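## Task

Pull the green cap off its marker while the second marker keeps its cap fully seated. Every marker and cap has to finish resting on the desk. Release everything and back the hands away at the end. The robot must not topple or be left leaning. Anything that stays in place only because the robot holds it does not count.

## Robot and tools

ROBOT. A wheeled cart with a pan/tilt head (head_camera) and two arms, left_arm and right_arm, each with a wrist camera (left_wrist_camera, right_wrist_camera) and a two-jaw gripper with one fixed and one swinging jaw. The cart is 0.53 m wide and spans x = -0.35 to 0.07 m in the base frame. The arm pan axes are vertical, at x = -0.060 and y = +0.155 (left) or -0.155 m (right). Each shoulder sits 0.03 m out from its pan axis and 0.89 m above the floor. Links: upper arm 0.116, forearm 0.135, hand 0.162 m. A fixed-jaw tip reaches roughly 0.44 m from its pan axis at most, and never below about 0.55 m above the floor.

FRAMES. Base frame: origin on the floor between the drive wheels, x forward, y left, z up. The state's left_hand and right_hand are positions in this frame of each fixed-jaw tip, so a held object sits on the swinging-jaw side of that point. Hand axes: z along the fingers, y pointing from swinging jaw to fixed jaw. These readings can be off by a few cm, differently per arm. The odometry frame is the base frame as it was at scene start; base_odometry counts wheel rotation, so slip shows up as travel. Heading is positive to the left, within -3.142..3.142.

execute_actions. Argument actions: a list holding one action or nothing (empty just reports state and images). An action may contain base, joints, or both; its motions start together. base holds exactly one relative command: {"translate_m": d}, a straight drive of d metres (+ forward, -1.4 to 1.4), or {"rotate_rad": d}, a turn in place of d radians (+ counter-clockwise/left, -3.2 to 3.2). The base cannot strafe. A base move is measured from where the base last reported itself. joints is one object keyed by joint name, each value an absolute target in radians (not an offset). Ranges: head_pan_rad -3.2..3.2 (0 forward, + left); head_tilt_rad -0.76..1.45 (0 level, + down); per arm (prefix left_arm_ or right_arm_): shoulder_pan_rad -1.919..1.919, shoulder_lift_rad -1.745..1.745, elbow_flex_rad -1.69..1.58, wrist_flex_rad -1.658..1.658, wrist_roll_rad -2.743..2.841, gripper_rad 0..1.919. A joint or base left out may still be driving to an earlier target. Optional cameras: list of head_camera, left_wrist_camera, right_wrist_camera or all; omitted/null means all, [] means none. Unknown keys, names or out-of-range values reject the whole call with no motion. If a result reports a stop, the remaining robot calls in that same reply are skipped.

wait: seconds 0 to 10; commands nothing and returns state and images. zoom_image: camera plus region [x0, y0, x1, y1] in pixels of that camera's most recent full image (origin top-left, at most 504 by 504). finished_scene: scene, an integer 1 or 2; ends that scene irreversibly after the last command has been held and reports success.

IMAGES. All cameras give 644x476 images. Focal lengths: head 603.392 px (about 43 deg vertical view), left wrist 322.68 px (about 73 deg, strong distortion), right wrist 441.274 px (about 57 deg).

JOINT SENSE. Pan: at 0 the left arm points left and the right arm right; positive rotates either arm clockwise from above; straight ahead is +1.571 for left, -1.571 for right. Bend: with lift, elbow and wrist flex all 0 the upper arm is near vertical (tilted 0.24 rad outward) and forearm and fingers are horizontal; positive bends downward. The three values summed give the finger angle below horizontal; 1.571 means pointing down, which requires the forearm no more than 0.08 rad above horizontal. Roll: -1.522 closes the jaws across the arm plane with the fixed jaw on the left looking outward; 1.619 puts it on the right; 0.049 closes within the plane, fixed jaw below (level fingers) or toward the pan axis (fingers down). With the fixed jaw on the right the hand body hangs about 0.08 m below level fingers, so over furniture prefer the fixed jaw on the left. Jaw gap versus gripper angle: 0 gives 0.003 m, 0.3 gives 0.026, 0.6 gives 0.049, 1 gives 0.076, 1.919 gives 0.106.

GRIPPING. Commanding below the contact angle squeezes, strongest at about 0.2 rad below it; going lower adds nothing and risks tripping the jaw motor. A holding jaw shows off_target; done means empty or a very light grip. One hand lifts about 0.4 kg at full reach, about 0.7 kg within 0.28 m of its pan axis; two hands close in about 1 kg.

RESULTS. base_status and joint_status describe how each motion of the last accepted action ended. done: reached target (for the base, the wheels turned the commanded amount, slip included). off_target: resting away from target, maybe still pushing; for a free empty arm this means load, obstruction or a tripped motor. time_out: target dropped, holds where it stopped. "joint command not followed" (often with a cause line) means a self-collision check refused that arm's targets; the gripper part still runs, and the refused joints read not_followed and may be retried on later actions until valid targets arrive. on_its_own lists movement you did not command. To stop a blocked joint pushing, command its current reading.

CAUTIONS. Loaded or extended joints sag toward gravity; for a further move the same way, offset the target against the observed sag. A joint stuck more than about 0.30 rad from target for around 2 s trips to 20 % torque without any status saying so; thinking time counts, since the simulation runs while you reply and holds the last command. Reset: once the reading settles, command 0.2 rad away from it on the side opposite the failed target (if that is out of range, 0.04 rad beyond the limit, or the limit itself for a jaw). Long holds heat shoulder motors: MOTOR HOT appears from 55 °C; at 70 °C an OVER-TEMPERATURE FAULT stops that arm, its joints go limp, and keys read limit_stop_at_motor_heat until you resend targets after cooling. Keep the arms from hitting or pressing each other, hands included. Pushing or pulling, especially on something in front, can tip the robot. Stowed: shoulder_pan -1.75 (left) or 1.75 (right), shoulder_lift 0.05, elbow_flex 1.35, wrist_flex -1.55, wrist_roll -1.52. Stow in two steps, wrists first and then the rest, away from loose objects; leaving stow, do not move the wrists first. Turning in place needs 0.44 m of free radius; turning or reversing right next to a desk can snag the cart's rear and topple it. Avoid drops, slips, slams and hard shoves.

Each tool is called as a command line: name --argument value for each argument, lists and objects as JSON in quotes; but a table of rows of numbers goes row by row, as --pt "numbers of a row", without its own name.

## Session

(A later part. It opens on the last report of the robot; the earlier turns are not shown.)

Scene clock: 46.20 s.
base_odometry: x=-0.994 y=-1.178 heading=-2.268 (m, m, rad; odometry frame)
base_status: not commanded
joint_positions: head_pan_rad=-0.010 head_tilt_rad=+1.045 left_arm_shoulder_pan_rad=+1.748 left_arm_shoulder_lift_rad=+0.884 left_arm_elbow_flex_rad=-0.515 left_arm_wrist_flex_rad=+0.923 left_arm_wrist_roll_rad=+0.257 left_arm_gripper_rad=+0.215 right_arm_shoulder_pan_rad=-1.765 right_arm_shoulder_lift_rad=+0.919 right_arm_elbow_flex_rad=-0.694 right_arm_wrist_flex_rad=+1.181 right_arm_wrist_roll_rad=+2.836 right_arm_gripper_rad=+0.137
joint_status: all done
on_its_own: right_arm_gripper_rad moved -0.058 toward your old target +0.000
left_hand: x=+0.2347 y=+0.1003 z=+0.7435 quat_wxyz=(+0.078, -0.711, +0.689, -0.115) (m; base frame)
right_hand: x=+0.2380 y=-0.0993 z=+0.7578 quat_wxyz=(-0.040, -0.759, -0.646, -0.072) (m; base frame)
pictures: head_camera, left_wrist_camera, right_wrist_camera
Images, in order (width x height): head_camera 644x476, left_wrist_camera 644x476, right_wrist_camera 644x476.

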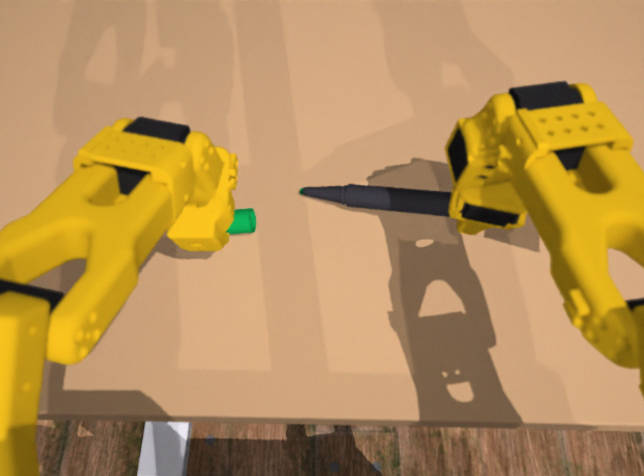

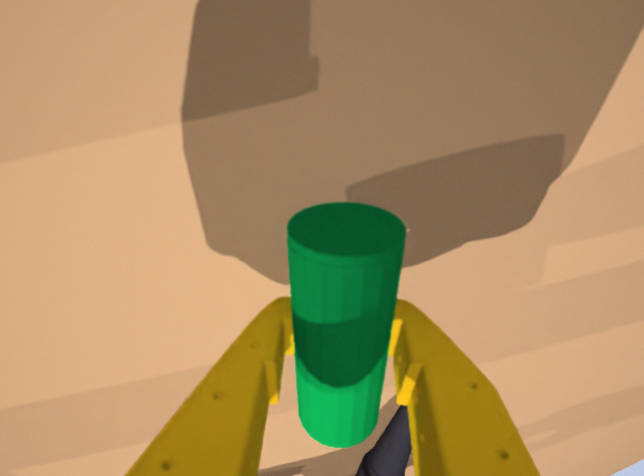

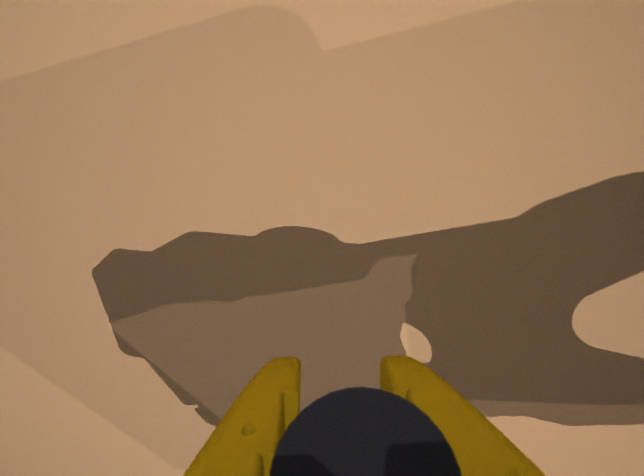

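execute_actions --actions '[{"joints":{"left_arm_wrist_roll_rad":-0.67,"left_arm_shoulder_pan_rad":1.69,"right_arm_wrist_roll_rad":1.62,"right_arm_wrist_flex_rad":0.93,"right_arm_shoulder_pan_rad":-1.65}}]' --cameras '[]'

execute_actions --actions '[{"joints":{"left_arm_shoulder_lift_rad":0.9,"right_arm_shoulder_lift_rad":1.05}}]'

Scene clock: 48.83 s.
base_odometry: x=-0.994 y=-1.178 heading=-2.268 (m, m, rad; odometry frame)
base_status: not commanded
joint_positions: head_pan_rad=-0.010 head_tilt_rad=+1.045 left_arm_shoulder_pan_rad=+1.700 left_arm_shoulder_lift_rad=+0.884 left_arm_elbow_flex_rad=-0.515 left_arm_wrist_flex_rad=+0.923 left_arm_wrist_roll_rad=-0.662 left_arm_gripper_rad=+0.215 right_arm_shoulder_pan_rad=-1.656 right_arm_shoulder_lift_rad=+0.919 right_arm_elbow_flex_rad=-0.694 right_arm_wrist_flex_rad=+0.946 right_arm_wrist_roll_rad=+1.630 right_arm_gripper_rad=+0.137
joint_status: all done
left_hand: x=+0.2394 y=+0.1209 z=+0.7439 quat_wxyz=(+0.122, -0.354, +0.925, -0.066) (m; base frame)
right_hand: x=+0.2717 y=-0.1349 z=+0.7671 quat_wxyz=(+0.007, -0.979, -0.047, -0.198) (m; base frame)
pictures: none
No camera images: the call's "cameras" was empty. Leave "cameras" out to get every camera's image.

Scene clock: 49.63 s.
base_odometry: x=-0.994 y=-1.178 heading=-2.268 (m, m, rad; odometry frame)
base_status: not commanded
joint_positions: head_pan_rad=-0.010 head_tilt_rad=+1.045 left_arm_shoulder_pan_rad=+1.700 left_arm_shoulder_lift_rad=+0.910 left_arm_elbow_flex_rad=-0.515 left_arm_wrist_flex_rad=+0.923 left_arm_wrist_roll_rad=-0.662 left_arm_gripper_rad=+0.215 right_arm_shoulder_pan_rad=-1.656 right_arm_shoulder_lift_rad=+1.059 right_arm_elbow_flex_rad=-0.703 right_arm_wrist_flex_rad=+0.942 right_arm_wrist_roll_rad=+1.630 right_arm_gripper_rad=+0.136
joint_status: all done
left_hand: x=+0.2354 y=+0.1215 z=+0.7369 quat_wxyz=(+0.111, -0.355, +0.926, -0.060) (m; base frame)
right_hand: x=+0.2537 y=-0.1364 z=+0.7281 quat_wxyz=(+0.005, -0.990, -0.047, -0.136) (m; base frame)
pictures: head_camera, left_wrist_camera, right_wrist_camera
Images, in order (width x height): head_camera 644x476, left_wrist_camera 644x476, right_wrist_camera 644x476.

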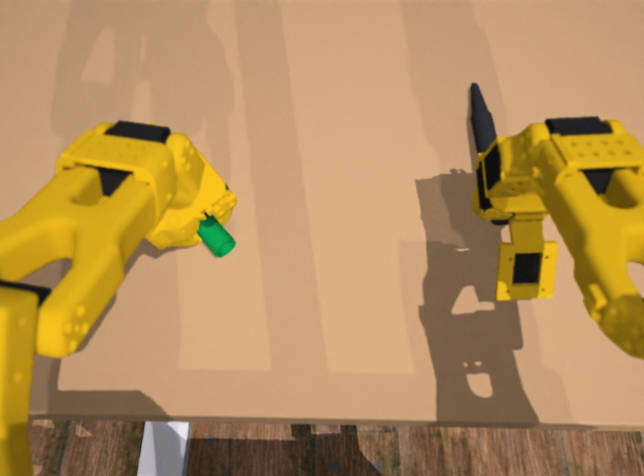

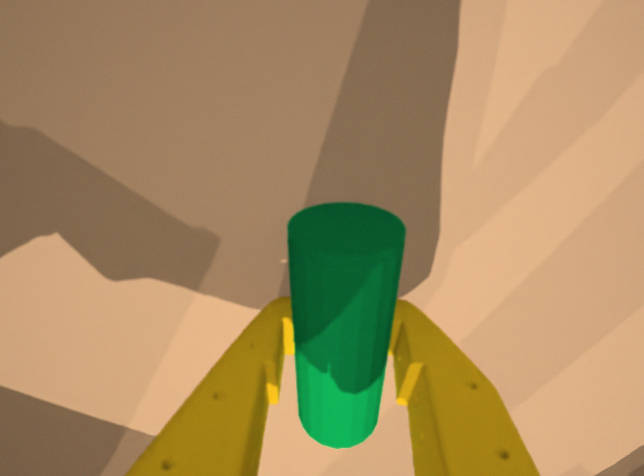

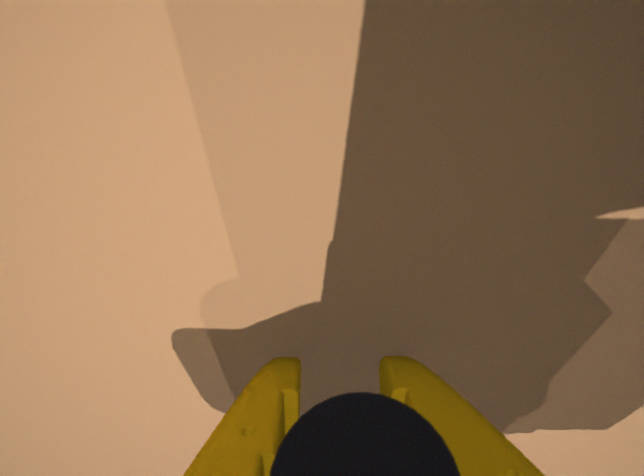

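Right appears to be touching something (nib or tip). Release.

execute_actions --actions '[{"joints":{"left_arm_gripper_rad":0.4,"right_arm_gripper_rad":0.4}}]'

execute_actions --actions '[{"joints":{"left_arm_shoulder_lift_rad":0.5,"left_arm_wrist_flex_rad":1.15,"right_arm_shoulder_lift_rad":0.6,"right_arm_wrist_flex_rad":1.2}}]' --cameras '[]'

execute_actions --actions '[{"base":{"translate_m":-0.35},"joints":{"head_tilt_rad":0.75,"left_arm_shoulder_lift_rad":0,"left_arm_elbow_flex_rad":0,"right_arm_shoulder_lift_rad":0,"right_arm_elbow_flex_rad":0,"left_arm_wrist_flex_rad":1.4,"right_arm_wrist_flex_rad":1.4,"left_arm_shoulder_pan_rad":1.4,"right_arm_shoulder_pan_rad":-1.4}}]' --cameras '["head_camera"]'

Scene clock: 52.13 s.
base_odometry: x=-0.994 y=-1.178 heading=-2.268 (m, m, rad; odometry frame)
base_status: not commanded
joint_positions: head_pan_rad=-0.010 head_tilt_rad=+1.045 left_arm_shoulder_pan_rad=+1.700 left_arm_shoulder_lift_rad=+0.910 left_arm_elbow_flex_rad=-0.515 left_arm_wrist_flex_rad=+0.923 left_arm_wrist_roll_rad=-0.662 left_arm_gripper_rad=+0.388 right_arm_shoulder_pan_rad=-1.653 right_arm_shoulder_lift_rad=+1.059 right_arm_elbow_flex_rad=-0.708 right_arm_wrist_flex_rad=+0.940 right_arm_wrist_roll_rad=+1.628 right_arm_gripper_rad=+0.391
joint_status: all done
left_hand: x=+0.2354 y=+0.1215 z=+0.7369 quat_wxyz=(+0.111, -0.355, +0.926, -0.060) (m; base frame)
right_hand: x=+0.2548 y=-0.1373 z=+0.7290 quat_wxyz=(+0.005, -0.989, -0.045, -0.139) (m; base frame)
pictures: head_camera, left_wrist_camera, right_wrist_camera
Images, in order (width x height): head_camera 644x476, left_wrist_camera 644x476, right_wrist_camera 644x476.

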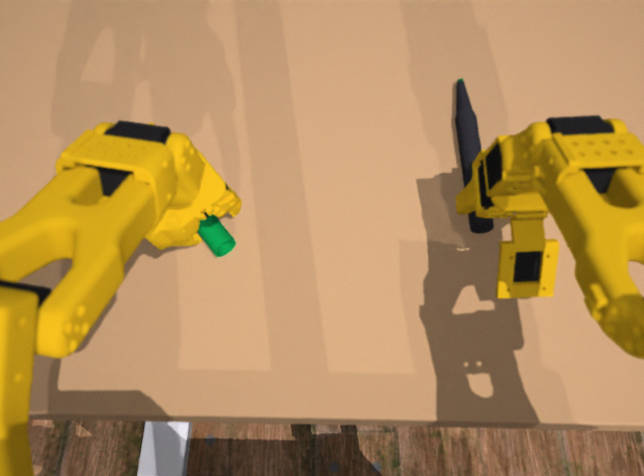

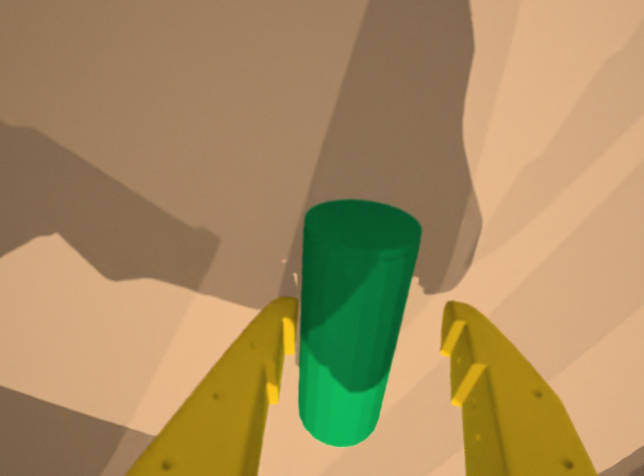

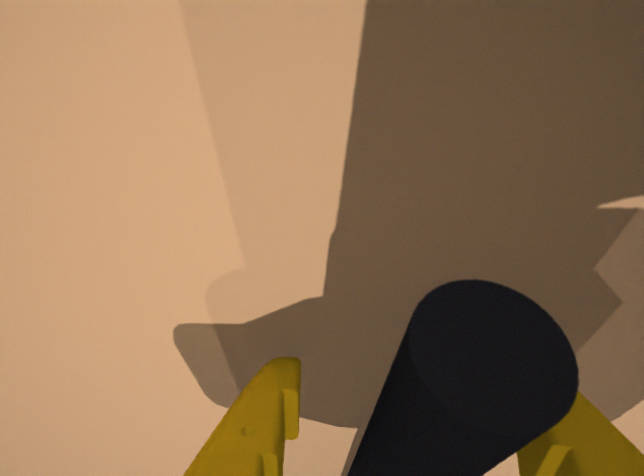

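Scene clock: 53.20 s.
base_odometry: x=-0.994 y=-1.178 heading=-2.268 (m, m, rad; odometry frame)
base_status: not commanded
joint_positions: head_pan_rad=-0.010 head_tilt_rad=+1.045 left_arm_shoulder_pan_rad=+1.700 left_arm_shoulder_lift_rad=+0.559 left_arm_elbow_flex_rad=-0.514 left_arm_wrist_flex_rad=+1.142 left_arm_wrist_roll_rad=-0.662 left_arm_gripper_rad=+0.389 right_arm_shoulder_pan_rad=-1.653 right_arm_shoulder_lift_rad=+0.654 right_arm_elbow_flex_rad=-0.708 right_arm_wrist_flex_rad=+1.190 right_arm_wrist_roll_rad=+1.628 right_arm_gripper_rad=+0.392
joint_status: all done
left_hand: x=+0.2413 y=+0.1207 z=+0.8225 quat_wxyz=(+0.168, -0.351, +0.917, -0.090) (m; base frame)
right_hand: x=+0.2629 y=-0.1366 z=+0.8332 quat_wxyz=(+0.008, -0.976, -0.044, -0.215) (m; base frame)
pictures: none
No camera images: the call's "cameras" was empty. Leave "cameras" out to get every camera's image.

Scene clock: 55.80 s.
base_odometry: x=-0.769 y=-0.910 heading=-2.270 (m, m, rad; odometry frame)
base_status: done
joint_positions: head_pan_rad=-0.010 head_tilt_rad=+0.764 left_arm_shoulder_pan_rad=+1.410 left_arm_shoulder_lift_rad=+0.042 left_arm_elbow_flex_rad=+0.005 left_arm_wrist_flex_rad=+1.391 left_arm_wrist_roll_rad=-0.662 left_arm_gripper_rad=+0.389 right_arm_shoulder_pan_rad=-1.406 right_arm_shoulder_lift_rad=+0.037 right_arm_elbow_flex_rad=+0.003 right_arm_wrist_flex_rad=+1.391 right_arm_wrist_roll_rad=+1.628 right_arm_gripper_rad=+0.392
joint_status: all done
left_hand: x=+0.1499 y=+0.1939 z=+0.8443 quat_wxyz=(+0.063, -0.488, +0.871, -0.023) (m; base frame)
right_hand: x=+0.1559 y=-0.1992 z=+0.8463 quat_wxyz=(-0.006, -0.995, +0.078, -0.069) (m; base frame)
pictures: head_camera
Images, in order (width x height): head_camera 644x476.

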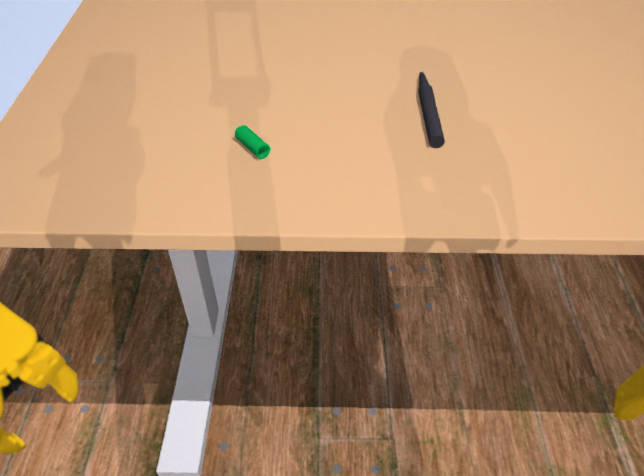

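finished_scene --scene 1

The scene is finished: the task was done.


## Next scene

Pull the blue cap off its marker while the second marker keeps its cap fully seated. Every marker and cap has to finish resting on the desk. Release everything and back the hands away at the end. The robot must not topple or be left leaning. Anything that stays in place only because the robot holds it does not count.

execute_actions --actions '[]'

Scene clock: 0.00 s.
base_odometry: x=+0.000 y=+0.000 heading=+0.000 (m, m, rad; odometry frame)
base_status: not commanded
joint_positions: head_pan_rad=-0.030 head_tilt_rad=-0.032 left_arm_shoulder_pan_rad=-1.781 left_arm_shoulder_lift_rad=-0.005 left_arm_elbow_flex_rad=+1.279 left_arm_wrist_flex_rad=-1.489 left_arm_wrist_roll_rad=-1.522 left_arm_gripper_rad=+1.920 right_arm_shoulder_pan_rad=+1.739 right_arm_shoulder_lift_rad=+0.052 right_arm_elbow_flex_rad=+1.359 right_arm_wrist_flex_rad=-1.548 right_arm_wrist_roll_rad=-1.496 right_arm_gripper_rad=+1.920
joint_status: not commanded
left_hand: x=-0.3118 y=+0.0935 z=+0.9132 quat_wxyz=(-0.082, -0.624, -0.066, +0.775) (m; base frame)
right_hand: x=-0.3077 y=-0.1207 z=+0.8940 quat_wxyz=(-0.073, +0.656, -0.047, -0.750) (m; base frame)
pictures: head_camera, left_wrist_camera, right_wrist_camera
Images, in order (width x height): head_camera 644x476, left_wrist_camera 644x476, right_wrist_camera 644x476.

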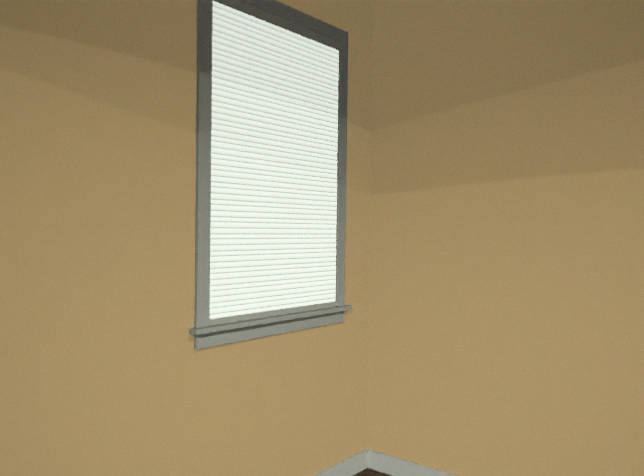

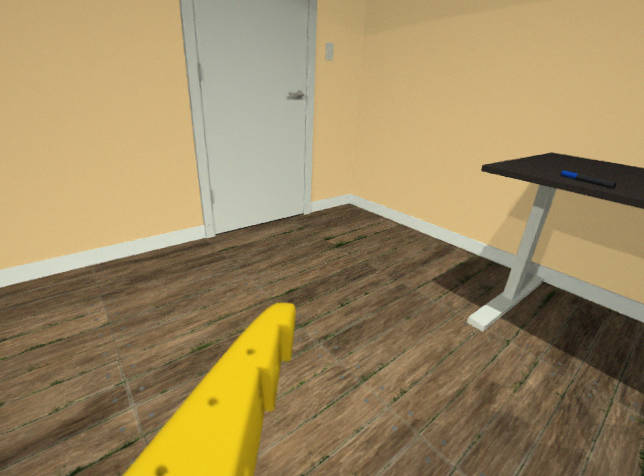

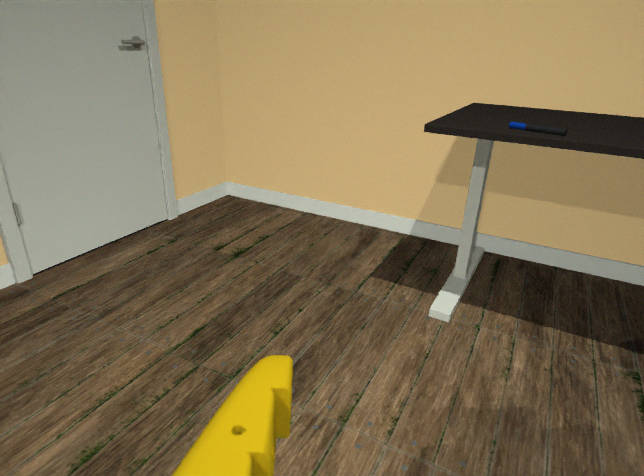

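execute_actions --actions '[{"base":{"rotate_rad":2.6},"joints":{"head_pan_rad":-0.03,"head_tilt_rad":0.35}}]' --cameras '["head_camera"]'

Scene clock: 4.50 s.
base_odometry: x=-0.001 y=+0.000 heading=+2.599 (m, m, rad; odometry frame)
base_status: done
joint_positions: head_pan_rad=-0.030 head_tilt_rad=+0.343 left_arm_shoulder_pan_rad=-1.781 left_arm_shoulder_lift_rad=-0.005 left_arm_elbow_flex_rad=+1.279 left_arm_wrist_flex_rad=-1.489 left_arm_wrist_roll_rad=-1.522 left_arm_gripper_rad=+1.920 right_arm_shoulder_pan_rad=+1.739 right_arm_shoulder_lift_rad=+0.052 right_arm_elbow_flex_rad=+1.359 right_arm_wrist_flex_rad=-1.548 right_arm_wrist_roll_rad=-1.496 right_arm_gripper_rad=+1.920
joint_status: all done
left_hand: x=-0.3118 y=+0.0935 z=+0.9132 quat_wxyz=(-0.082, -0.624, -0.066, +0.775) (m; base frame)
right_hand: x=-0.3077 y=-0.1207 z=+0.8940 quat_wxyz=(-0.073, +0.656, -0.047, -0.750) (m; base frame)
pictures: head_camera
Images, in order (width x height): head_camera 644x476.

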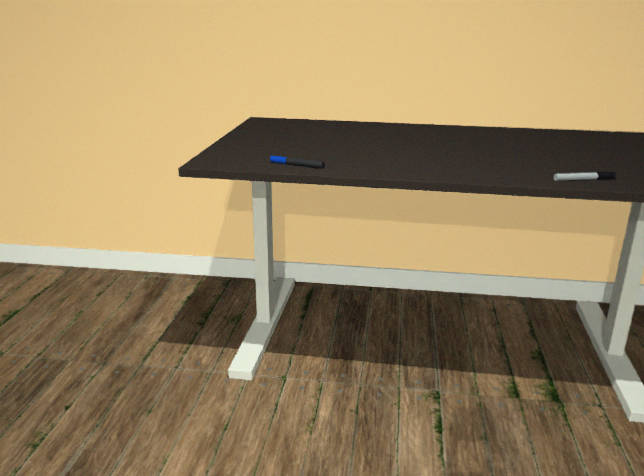

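execute_actions --actions '[{"base":{"rotate_rad":0.18},"joints":{"left_arm_shoulder_pan_rad":1.5,"left_arm_shoulder_lift_rad":0,"left_arm_elbow_flex_rad":0,"right_arm_shoulder_pan_rad":-1.5,"right_arm_shoulder_lift_rad":0,"right_arm_elbow_flex_rad":0}}]' --cameras '[]'

execute_actions --actions '[{"base":{"translate_m":1.14},"joints":{"head_tilt_rad":0.75,"left_arm_wrist_flex_rad":1.4,"left_arm_wrist_roll_rad":0.15,"right_arm_wrist_flex_rad":1.4,"right_arm_wrist_roll_rad":2.6,"left_arm_gripper_rad":0.6,"right_arm_gripper_rad":0.6}}]' --cameras '[]'

execute_actions --actions '[{"base":{"rotate_rad":-0.41}}]' --cameras '["head_camera"]'

Scene clock: 9.20 s.
base_odometry: x=+0.000 y=+0.000 heading=+2.779 (m, m, rad; odometry frame)
base_status: done
joint_positions: head_pan_rad=-0.030 head_tilt_rad=+0.343 left_arm_shoulder_pan_rad=+1.491 left_arm_shoulder_lift_rad=+0.010 left_arm_elbow_flex_rad=+0.031 left_arm_wrist_flex_rad=-1.489 left_arm_wrist_roll_rad=-1.522 left_arm_gripper_rad=+1.920 right_arm_shoulder_pan_rad=-1.493 right_arm_shoulder_lift_rad=+0.029 right_arm_elbow_flex_rad=+0.036 right_arm_wrist_flex_rad=-1.548 right_arm_wrist_roll_rad=-1.496 right_arm_gripper_rad=+1.920
joint_status: all done
left_hand: x=+0.1531 y=+0.1797 z=+1.1653 quat_wxyz=(+0.997, -0.002, +0.061, +0.040) (m; base frame)
right_hand: x=+0.1513 y=-0.1637 z=+1.1619 quat_wxyz=(+0.998, +0.001, +0.044, -0.052) (m; base frame)
pictures: none
No camera images: the call's "cameras" was empty. Leave "cameras" out to get every camera's image.

Scene clock: 15.73 s.
base_odometry: x=-1.066 y=+0.404 heading=+2.777 (m, m, rad; odometry frame)
base_status: done
joint_positions: head_pan_rad=-0.030 head_tilt_rad=+0.745 left_arm_shoulder_pan_rad=+1.491 left_arm_shoulder_lift_rad=+0.016 left_arm_elbow_flex_rad=+0.029 left_arm_wrist_flex_rad=+1.391 left_arm_wrist_roll_rad=+0.142 left_arm_gripper_rad=+0.611 right_arm_shoulder_pan_rad=-1.493 right_arm_shoulder_lift_rad=+0.029 right_arm_elbow_flex_rad=+0.035 right_arm_wrist_flex_rad=+1.391 right_arm_wrist_roll_rad=+2.592 right_arm_gripper_rad=+0.608
joint_status: all done
left_hand: x=+0.1485 y=+0.1704 z=+0.8451 quat_wxyz=(+0.047, -0.764, +0.642, -0.048) (m; base frame)
right_hand: x=+0.1607 y=-0.1766 z=+0.8435 quat_wxyz=(-0.029, -0.900, -0.432, -0.050) (m; base frame)
pictures: none
No camera images: the call's "cameras" was empty. Leave "cameras" out to get every camera's image.

Scene clock: 17.00 s.
base_odometry: x=-1.066 y=+0.403 heading=+2.368 (m, m, rad; odometry frame)
base_status: done
joint_positions: head_pan_rad=-0.030 head_tilt_rad=+0.745 left_arm_shoulder_pan_rad=+1.491 left_arm_shoulder_lift_rad=+0.016 left_arm_elbow_flex_rad=+0.029 left_arm_wrist_flex_rad=+1.391 left_arm_wrist_roll_rad=+0.142 left_arm_gripper_rad=+0.611 right_arm_shoulder_pan_rad=-1.495 right_arm_shoulder_lift_rad=+0.029 right_arm_elbow_flex_rad=+0.035 right_arm_wrist_flex_rad=+1.391 right_arm_wrist_roll_rad=+2.592 right_arm_gripper_rad=+0.608
joint_status: not commanded
left_hand: x=+0.1485 y=+0.1704 z=+0.8451 quat_wxyz=(+0.047, -0.764, +0.642, -0.048) (m; base frame)
right_hand: x=+0.1607 y=-0.1763 z=+0.8435 quat_wxyz=(-0.029, -0.900, -0.432, -0.050) (m; base frame)
pictures: head_camera
Images, in order (width x height): head_camera 644x476.

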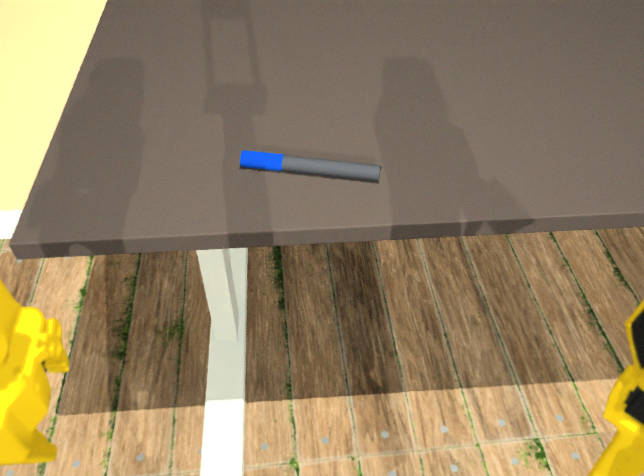

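execute_actions --actions '[{"base":{"translate_m":0.32},"joints":{"head_tilt_rad":1.05,"left_arm_shoulder_pan_rad":1.82,"left_arm_shoulder_lift_rad":0.85,"left_arm_elbow_flex_rad":-0.82,"left_arm_wrist_flex_rad":1.02,"right_arm_shoulder_pan_rad":-1.915,"right_arm_shoulder_lift_rad":0.84,"right_arm_elbow_flex_rad":-0.755,"right_arm_wrist_flex_rad":0.95,"right_arm_wrist_roll_rad":2.7,"right_arm_gripper_rad":0.7}}]'

Scene clock: 21.73 s.
base_odometry: x=-1.294 y=+0.628 heading=+2.366 (m, m, rad; odometry frame)
base_status: done
joint_positions: head_pan_rad=-0.030 head_tilt_rad=+1.045 left_arm_shoulder_pan_rad=+1.810 left_arm_shoulder_lift_rad=+0.875 left_arm_elbow_flex_rad=-0.787 left_arm_wrist_flex_rad=+1.035 left_arm_wrist_roll_rad=+0.142 left_arm_gripper_rad=+0.611 right_arm_shoulder_pan_rad=-1.909 right_arm_shoulder_lift_rad=+0.865 right_arm_elbow_flex_rad=-0.715 right_arm_wrist_flex_rad=+0.963 right_arm_wrist_roll_rad=+2.691 right_arm_gripper_rad=+0.692
joint_status: all done
left_hand: x=+0.2623 y=+0.0751 z=+0.7899 quat_wxyz=(+0.129, -0.637, +0.738, -0.181) (m; base frame)
right_hand: x=+0.2673 y=-0.0440 z=+0.7897 quat_wxyz=(-0.081, -0.742, -0.631, -0.211) (m; base frame)
pictures: head_camera, left_wrist_camera, right_wrist_camera
Images, in order (width x height): head_camera 644x476, left_wrist_camera 644x476, right_wrist_camera 644x476.

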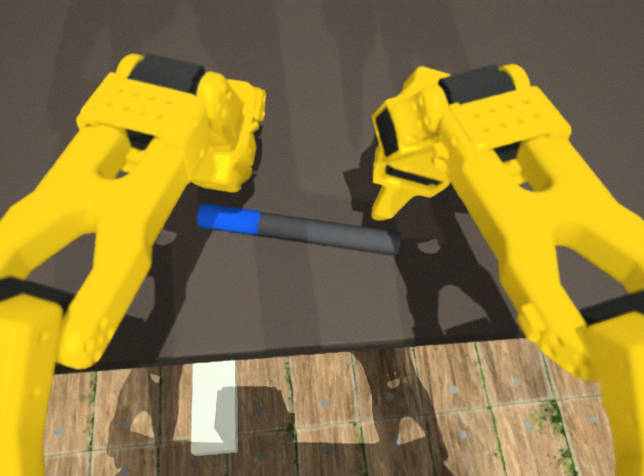

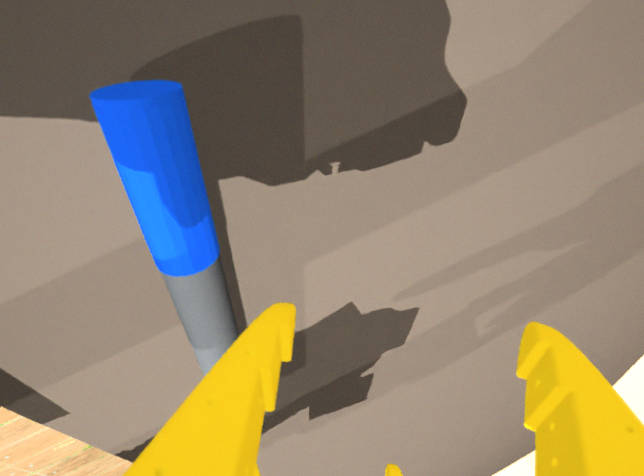

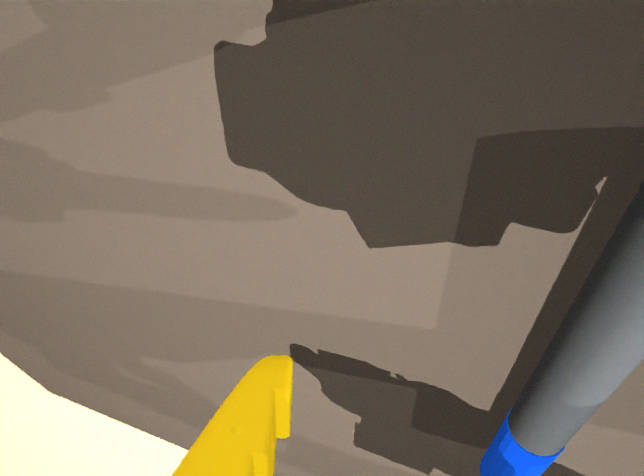

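execute_actions --actions '[{"base":{"translate_m":-0.015},"joints":{"left_arm_shoulder_lift_rad":0.8,"left_arm_wrist_flex_rad":1.2,"right_arm_wrist_flex_rad":1.12,"right_arm_shoulder_lift_rad":0.8}}]' --cameras '[]'

execute_actions --actions '[{"base":{"rotate_rad":0.05},"joints":{"left_arm_shoulder_pan_rad":1.84}}]'

Scene clock: 24.70 s.
base_odometry: x=-1.283 y=+0.617 heading=+2.366 (m, m, rad; odometry frame)
base_status: done
joint_positions: head_pan_rad=-0.030 head_tilt_rad=+1.045 left_arm_shoulder_pan_rad=+1.812 left_arm_shoulder_lift_rad=+0.863 left_arm_elbow_flex_rad=-0.788 left_arm_wrist_flex_rad=+1.191 left_arm_wrist_roll_rad=+0.142 left_arm_gripper_rad=+0.611 right_arm_shoulder_pan_rad=-1.909 right_arm_shoulder_lift_rad=+0.856 right_arm_elbow_flex_rad=-0.715 right_arm_wrist_flex_rad=+1.112 right_arm_wrist_roll_rad=+2.691 right_arm_gripper_rad=+0.692
joint_status: all done
left_hand: x=+0.2406 y=+0.0799 z=+0.7856 quat_wxyz=(+0.088, -0.645, +0.749, -0.124) (m; base frame)
right_hand: x=+0.2478 y=-0.0508 z=+0.7825 quat_wxyz=(-0.057, -0.752, -0.640, -0.148) (m; base frame)
pictures: none
No camera images: the call's "cameras" was empty. Leave "cameras" out to get every camera's image.

Scene clock: 25.37 s.
base_odometry: x=-1.284 y=+0.617 heading=+2.416 (m, m, rad; odometry frame)
base_status: done
joint_positions: head_pan_rad=-0.030 head_tilt_rad=+1.045 left_arm_shoulder_pan_rad=+1.830 left_arm_shoulder_lift_rad=+0.863 left_arm_elbow_flex_rad=-0.788 left_arm_wrist_flex_rad=+1.191 left_arm_wrist_roll_rad=+0.142 left_arm_gripper_rad=+0.611 right_arm_shoulder_pan_rad=-1.909 right_arm_shoulder_lift_rad=+0.856 right_arm_elbow_flex_rad=-0.717 right_arm_wrist_flex_rad=+1.112 right_arm_wrist_roll_rad=+2.691 right_arm_gripper_rad=+0.692
joint_status: all done
left_hand: x=+0.2391 y=+0.0744 z=+0.7856 quat_wxyz=(+0.087, -0.638, +0.755, -0.125) (m; base frame)
right_hand: x=+0.2480 y=-0.0507 z=+0.7828 quat_wxyz=(-0.057, -0.752, -0.640, -0.148) (m; base frame)
pictures: head_camera, left_wrist_camera, right_wrist_camera
Images, in order (width x height): head_camera 644x476, left_wrist_camera 644x476, right_wrist_camera 644x476.

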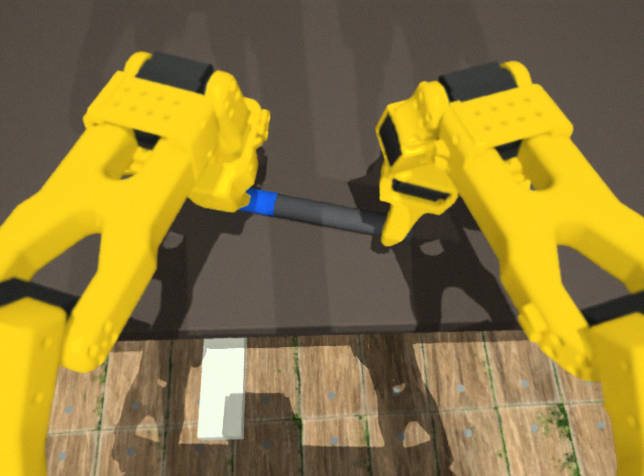

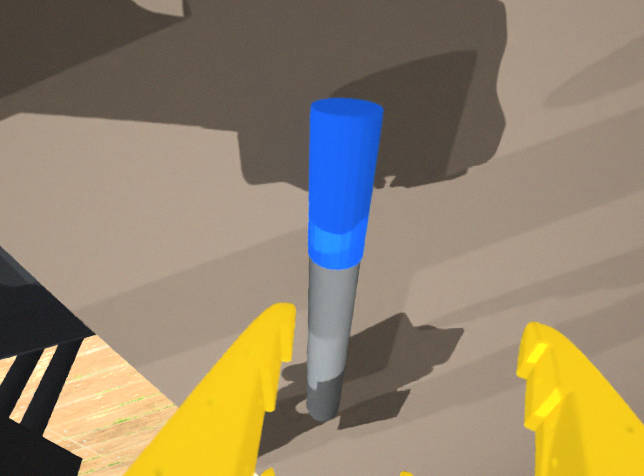

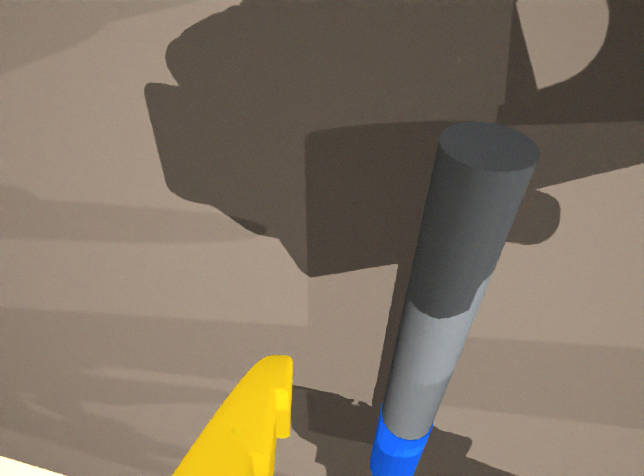

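execute_actions --actions '[{"joints":{"left_arm_shoulder_lift_rad":1.03,"left_arm_wrist_flex_rad":0.98,"right_arm_wrist_flex_rad":0.98,"right_arm_shoulder_lift_rad":1.02,"left_arm_wrist_roll_rad":0.1,"right_arm_wrist_roll_rad":2.64}}]'

Scene clock: 26.93 s.
base_odometry: x=-1.284 y=+0.617 heading=+2.416 (m, m, rad; odometry frame)
base_status: not commanded
joint_positions: head_pan_rad=-0.030 head_tilt_rad=+1.045 left_arm_shoulder_pan_rad=+1.830 left_arm_shoulder_lift_rad=+1.056 left_arm_elbow_flex_rad=-0.790 left_arm_wrist_flex_rad=+0.993 left_arm_wrist_roll_rad=+0.108 left_arm_gripper_rad=+0.611 right_arm_shoulder_pan_rad=-1.909 right_arm_shoulder_lift_rad=+1.036 right_arm_elbow_flex_rad=-0.723 right_arm_wrist_flex_rad=+0.992 right_arm_wrist_roll_rad=+2.648 right_arm_gripper_rad=+0.693
joint_status: all done
left_hand: x=+0.2446 y=+0.0732 z=+0.7394 quat_wxyz=(+0.091, -0.625, +0.765, -0.126) (m; base frame)
right_hand: x=+0.2434 y=-0.0527 z=+0.7376 quat_wxyz=(-0.045, -0.769, -0.626, -0.124) (m; base frame)
pictures: head_camera, left_wrist_camera, right_wrist_camera
Images, in order (width x height): head_camera 644x476, left_wrist_camera 644x476, right_wrist_camera 644x476.

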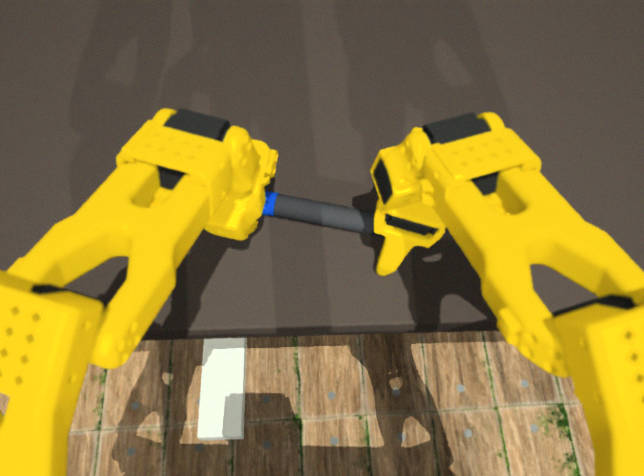

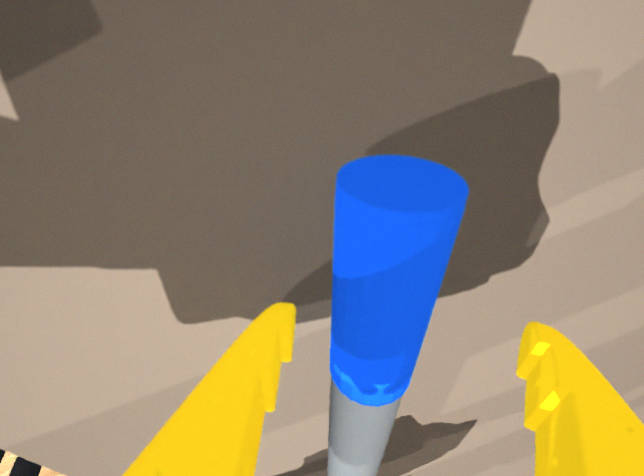

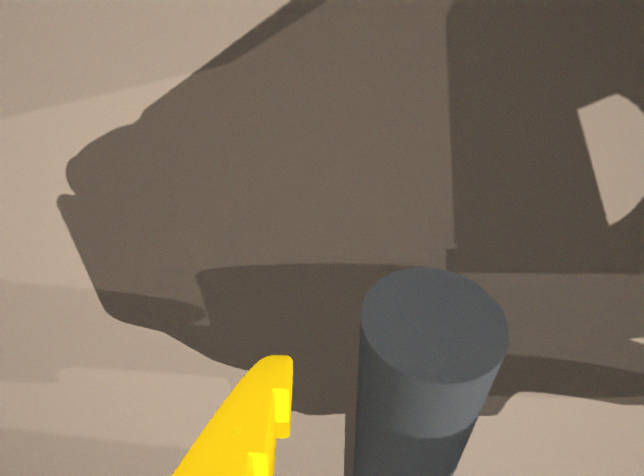

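execute_actions --actions '[{"joints":{"left_arm_shoulder_lift_rad":1.06,"left_arm_shoulder_pan_rad":1.8,"right_arm_shoulder_lift_rad":1.04,"right_arm_wrist_flex_rad":1.03,"right_arm_gripper_rad":0.35,"left_arm_gripper_rad":0.4}}]' --cameras '[]'

execute_actions --actions '[{"joints":{"right_arm_gripper_rad":0.0,"left_arm_gripper_rad":0.02}}]'

Scene clock: 28.40 s.
base_odometry: x=-1.284 y=+0.617 heading=+2.416 (m, m, rad; odometry frame)
base_status: not commanded
joint_positions: head_pan_rad=-0.030 head_tilt_rad=+1.045 left_arm_shoulder_pan_rad=+1.815 left_arm_shoulder_lift_rad=+1.068 left_arm_elbow_flex_rad=-0.801 left_arm_wrist_flex_rad=+0.992 left_arm_wrist_roll_rad=+0.108 left_arm_gripper_rad=+0.411 right_arm_shoulder_pan_rad=-1.912 right_arm_shoulder_lift_rad=+1.045 right_arm_elbow_flex_rad=-0.734 right_arm_wrist_flex_rad=+1.022 right_arm_wrist_roll_rad=+2.647 right_arm_gripper_rad=+0.360
joint_status: all done
left_hand: x=+0.2461 y=+0.0778 z=+0.7378 quat_wxyz=(+0.092, -0.631, +0.760, -0.125) (m; base frame)
right_hand: x=+0.2395 y=-0.0530 z=+0.7355 quat_wxyz=(-0.040, -0.769, -0.628, -0.112) (m; base frame)
pictures: none
No camera images: the call's "cameras" was empty. Leave "cameras" out to get every camera's image.

Scene clock: 29.13 s.
base_odometry: x=-1.284 y=+0.617 heading=+2.416 (m, m, rad; odometry frame)
base_status: not commanded
joint_positions: head_pan_rad=-0.030 head_tilt_rad=+1.045 left_arm_shoulder_pan_rad=+1.809 left_arm_shoulder_lift_rad=+1.070 left_arm_elbow_flex_rad=-0.807 left_arm_wrist_flex_rad=+0.983 left_arm_wrist_roll_rad=+0.108 left_arm_gripper_rad=+0.217 right_arm_shoulder_pan_rad=-1.916 right_arm_shoulder_lift_rad=+1.053 right_arm_elbow_flex_rad=-0.734 right_arm_wrist_flex_rad=+1.026 right_arm_wrist_roll_rad=+2.647 right_arm_gripper_rad=+0.209
joint_status: left_arm_gripper_rad off_target (ended at +0.217, target +0.020); right_arm_gripper_rad off_target (ended at +0.209, target +0.000)
left_hand: x=+0.2489 y=+0.0791 z=+0.7388 quat_wxyz=(+0.096, -0.633, +0.757, -0.130) (m; base frame)
right_hand: x=+0.2372 y=-0.0523 z=+0.7331 quat_wxyz=(-0.038, -0.769, -0.630, -0.106) (m; base frame)
pictures: head_camera, left_wrist_camera, right_wrist_camera
Images, in order (width x height): head_camera 644x476, left_wrist_camera 644x476, right_wrist_camera 644x476.

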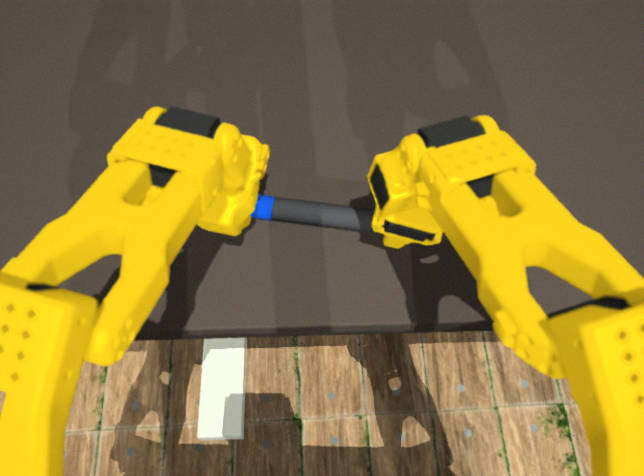

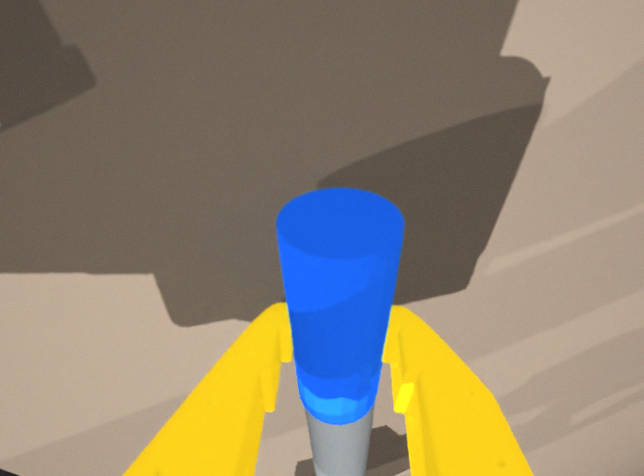

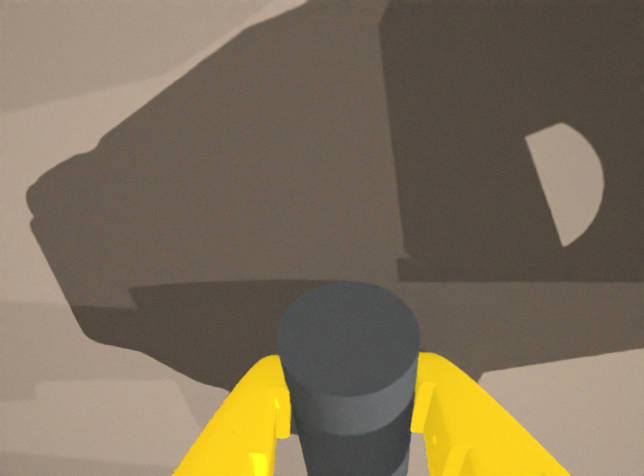

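execute_actions --actions '[{"joints":{"left_arm_shoulder_pan_rad":1.58,"left_arm_wrist_roll_rad":-0.05,"left_arm_shoulder_lift_rad":1.0,"right_arm_shoulder_pan_rad":-1.87,"right_arm_wrist_roll_rad":2.72}}]'

Scene clock: 31.33 s.
base_odometry: x=-1.284 y=+0.617 heading=+2.416 (m, m, rad; odometry frame)
base_status: not commanded
joint_positions: head_pan_rad=-0.030 head_tilt_rad=+1.045 left_arm_shoulder_pan_rad=+1.588 left_arm_shoulder_lift_rad=+1.065 left_arm_elbow_flex_rad=-0.807 left_arm_wrist_flex_rad=+0.983 left_arm_wrist_roll_rad=-0.042 left_arm_gripper_rad=+0.216 right_arm_shoulder_pan_rad=-1.881 right_arm_shoulder_lift_rad=+1.053 right_arm_elbow_flex_rad=-0.735 right_arm_wrist_flex_rad=+1.026 right_arm_wrist_roll_rad=+2.711 right_arm_gripper_rad=+0.207
joint_status: all done
left_hand: x=+0.2587 y=+0.1498 z=+0.7401 quat_wxyz=(+0.120, -0.659, +0.734, -0.112) (m; base frame)
right_hand: x=+0.2410 y=-0.0623 z=+0.7334 quat_wxyz=(-0.043, -0.759, -0.641, -0.105) (m; base frame)
pictures: head_camera, left_wrist_camera, right_wrist_camera
Images, in order (width x height): head_camera 644x476, left_wrist_camera 644x476, right_wrist_camera 644x476.

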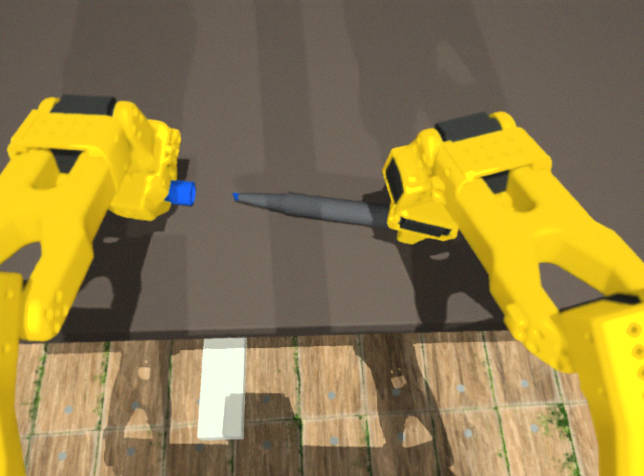

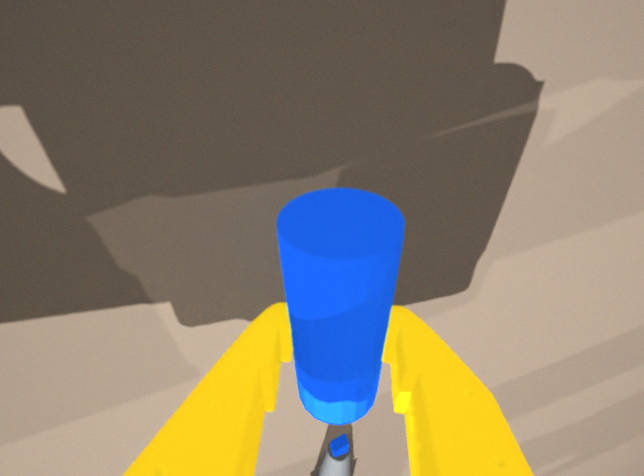

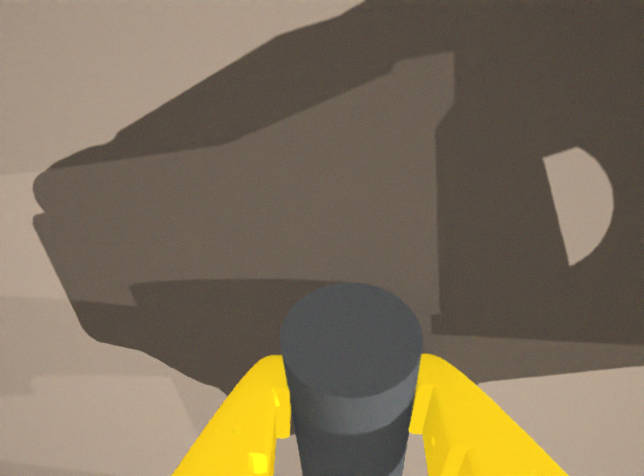

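execute_actions --actions '[{"joints":{"left_arm_gripper_rad":0.5,"right_arm_gripper_rad":0.5}}]' --cameras '["head_camera"]'

execute_actions --actions '[{"joints":{"left_arm_shoulder_lift_rad":0.7,"left_arm_wrist_flex_rad":1.3,"right_arm_shoulder_lift_rad":0.7,"right_arm_wrist_flex_rad":1.1}}]' --cameras '["head_camera"]'

execute_actions --actions '[{"base":{"translate_m":-0.3},"joints":{"head_tilt_rad":0.75,"left_arm_shoulder_lift_rad":0,"left_arm_elbow_flex_rad":0,"right_arm_shoulder_lift_rad":0,"right_arm_elbow_flex_rad":0,"left_arm_wrist_flex_rad":1.4,"right_arm_wrist_flex_rad":1.4,"left_arm_shoulder_pan_rad":1.4,"right_arm_shoulder_pan_rad":-1.4}}]' --cameras '["head_camera"]'

Scene clock: 32.87 s.
base_odometry: x=-1.284 y=+0.617 heading=+2.416 (m, m, rad; odometry frame)
base_status: not commanded
joint_positions: head_pan_rad=-0.030 head_tilt_rad=+1.045 left_arm_shoulder_pan_rad=+1.588 left_arm_shoulder_lift_rad=+1.065 left_arm_elbow_flex_rad=-0.807 left_arm_wrist_flex_rad=+0.983 left_arm_wrist_roll_rad=-0.042 left_arm_gripper_rad=+0.488 right_arm_shoulder_pan_rad=-1.873 right_arm_shoulder_lift_rad=+1.050 right_arm_elbow_flex_rad=-0.747 right_arm_wrist_flex_rad=+1.026 right_arm_wrist_roll_rad=+2.711 right_arm_gripper_rad=+0.488
joint_status: all done
left_hand: x=+0.2587 y=+0.1498 z=+0.7401 quat_wxyz=(+0.120, -0.659, +0.734, -0.112) (m; base frame)
right_hand: x=+0.2444 y=-0.0637 z=+0.7365 quat_wxyz=(-0.046, -0.761, -0.637, -0.112) (m; base frame)
pictures: head_camera
Images, in order (width x height): head_camera 644x476.

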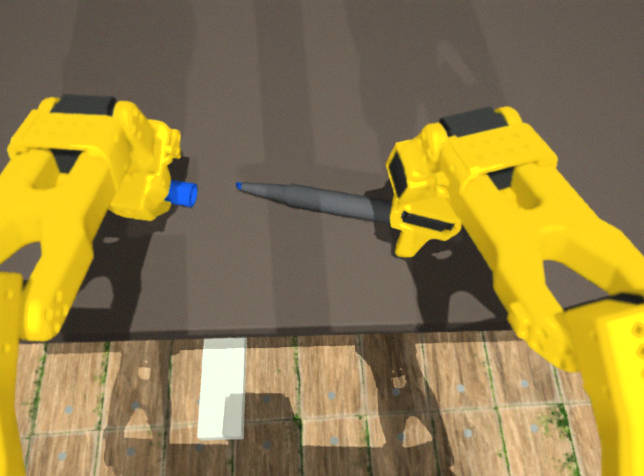

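Scene clock: 33.87 s.
base_odometry: x=-1.284 y=+0.617 heading=+2.416 (m, m, rad; odometry frame)
base_status: not commanded
joint_positions: head_pan_rad=-0.030 head_tilt_rad=+1.045 left_arm_shoulder_pan_rad=+1.588 left_arm_shoulder_lift_rad=+0.760 left_arm_elbow_flex_rad=-0.807 left_arm_wrist_flex_rad=+1.292 left_arm_wrist_roll_rad=-0.042 left_arm_gripper_rad=+0.489 right_arm_shoulder_pan_rad=-1.873 right_arm_shoulder_lift_rad=+0.755 right_arm_elbow_flex_rad=-0.747 right_arm_wrist_flex_rad=+1.092 right_arm_wrist_roll_rad=+2.711 right_arm_gripper_rad=+0.492
joint_status: all done
left_hand: x=+0.2465 y=+0.1500 z=+0.8132 quat_wxyz=(+0.119, -0.659, +0.734, -0.110) (m; base frame)
right_hand: x=+0.2676 y=-0.0565 z=+0.8211 quat_wxyz=(-0.090, -0.745, -0.624, -0.215) (m; base frame)
pictures: head_camera
Images, in order (width x height): head_camera 644x476.

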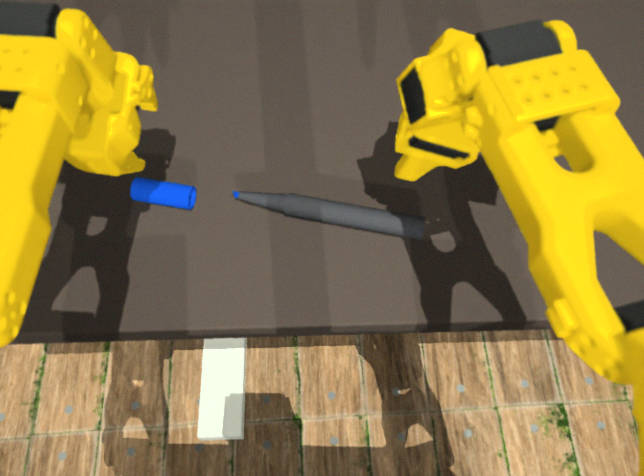

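Scene clock: 36.23 s.
base_odometry: x=-1.058 y=+0.418 heading=+2.419 (m, m, rad; odometry frame)
base_status: done
joint_positions: head_pan_rad=-0.030 head_tilt_rad=+0.764 left_arm_shoulder_pan_rad=+1.409 left_arm_shoulder_lift_rad=+0.041 left_arm_elbow_flex_rad=+0.003 left_arm_wrist_flex_rad=+1.391 left_arm_wrist_roll_rad=-0.042 left_arm_gripper_rad=+0.489 right_arm_shoulder_pan_rad=-1.407 right_arm_shoulder_lift_rad=+0.036 right_arm_elbow_flex_rad=+0.001 right_arm_wrist_flex_rad=+1.391 right_arm_wrist_roll_rad=+2.711 right_arm_gripper_rad=+0.492
joint_status: all done
left_hand: x=+0.1492 y=+0.1895 z=+0.8445 quat_wxyz=(+0.054, -0.730, +0.680, -0.042) (m; base frame)
right_hand: x=+0.1636 y=-0.1956 z=+0.8478 quat_wxyz=(-0.042, -0.892, -0.446, -0.058) (m; base frame)
pictures: head_camera
Images, in order (width x height): head_camera 644x476.

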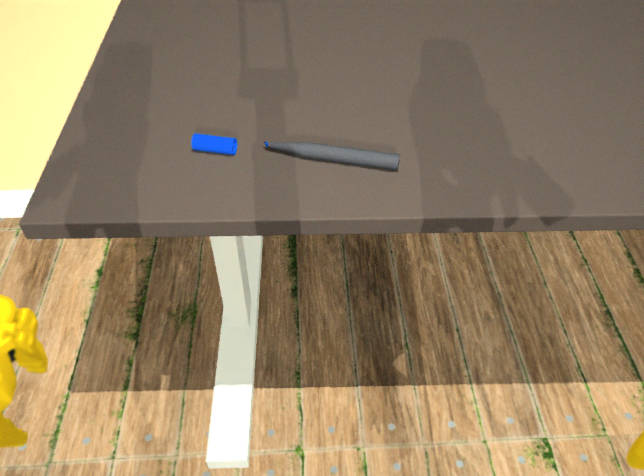

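finished_scene --scene 2

The scene is finished: the task was done.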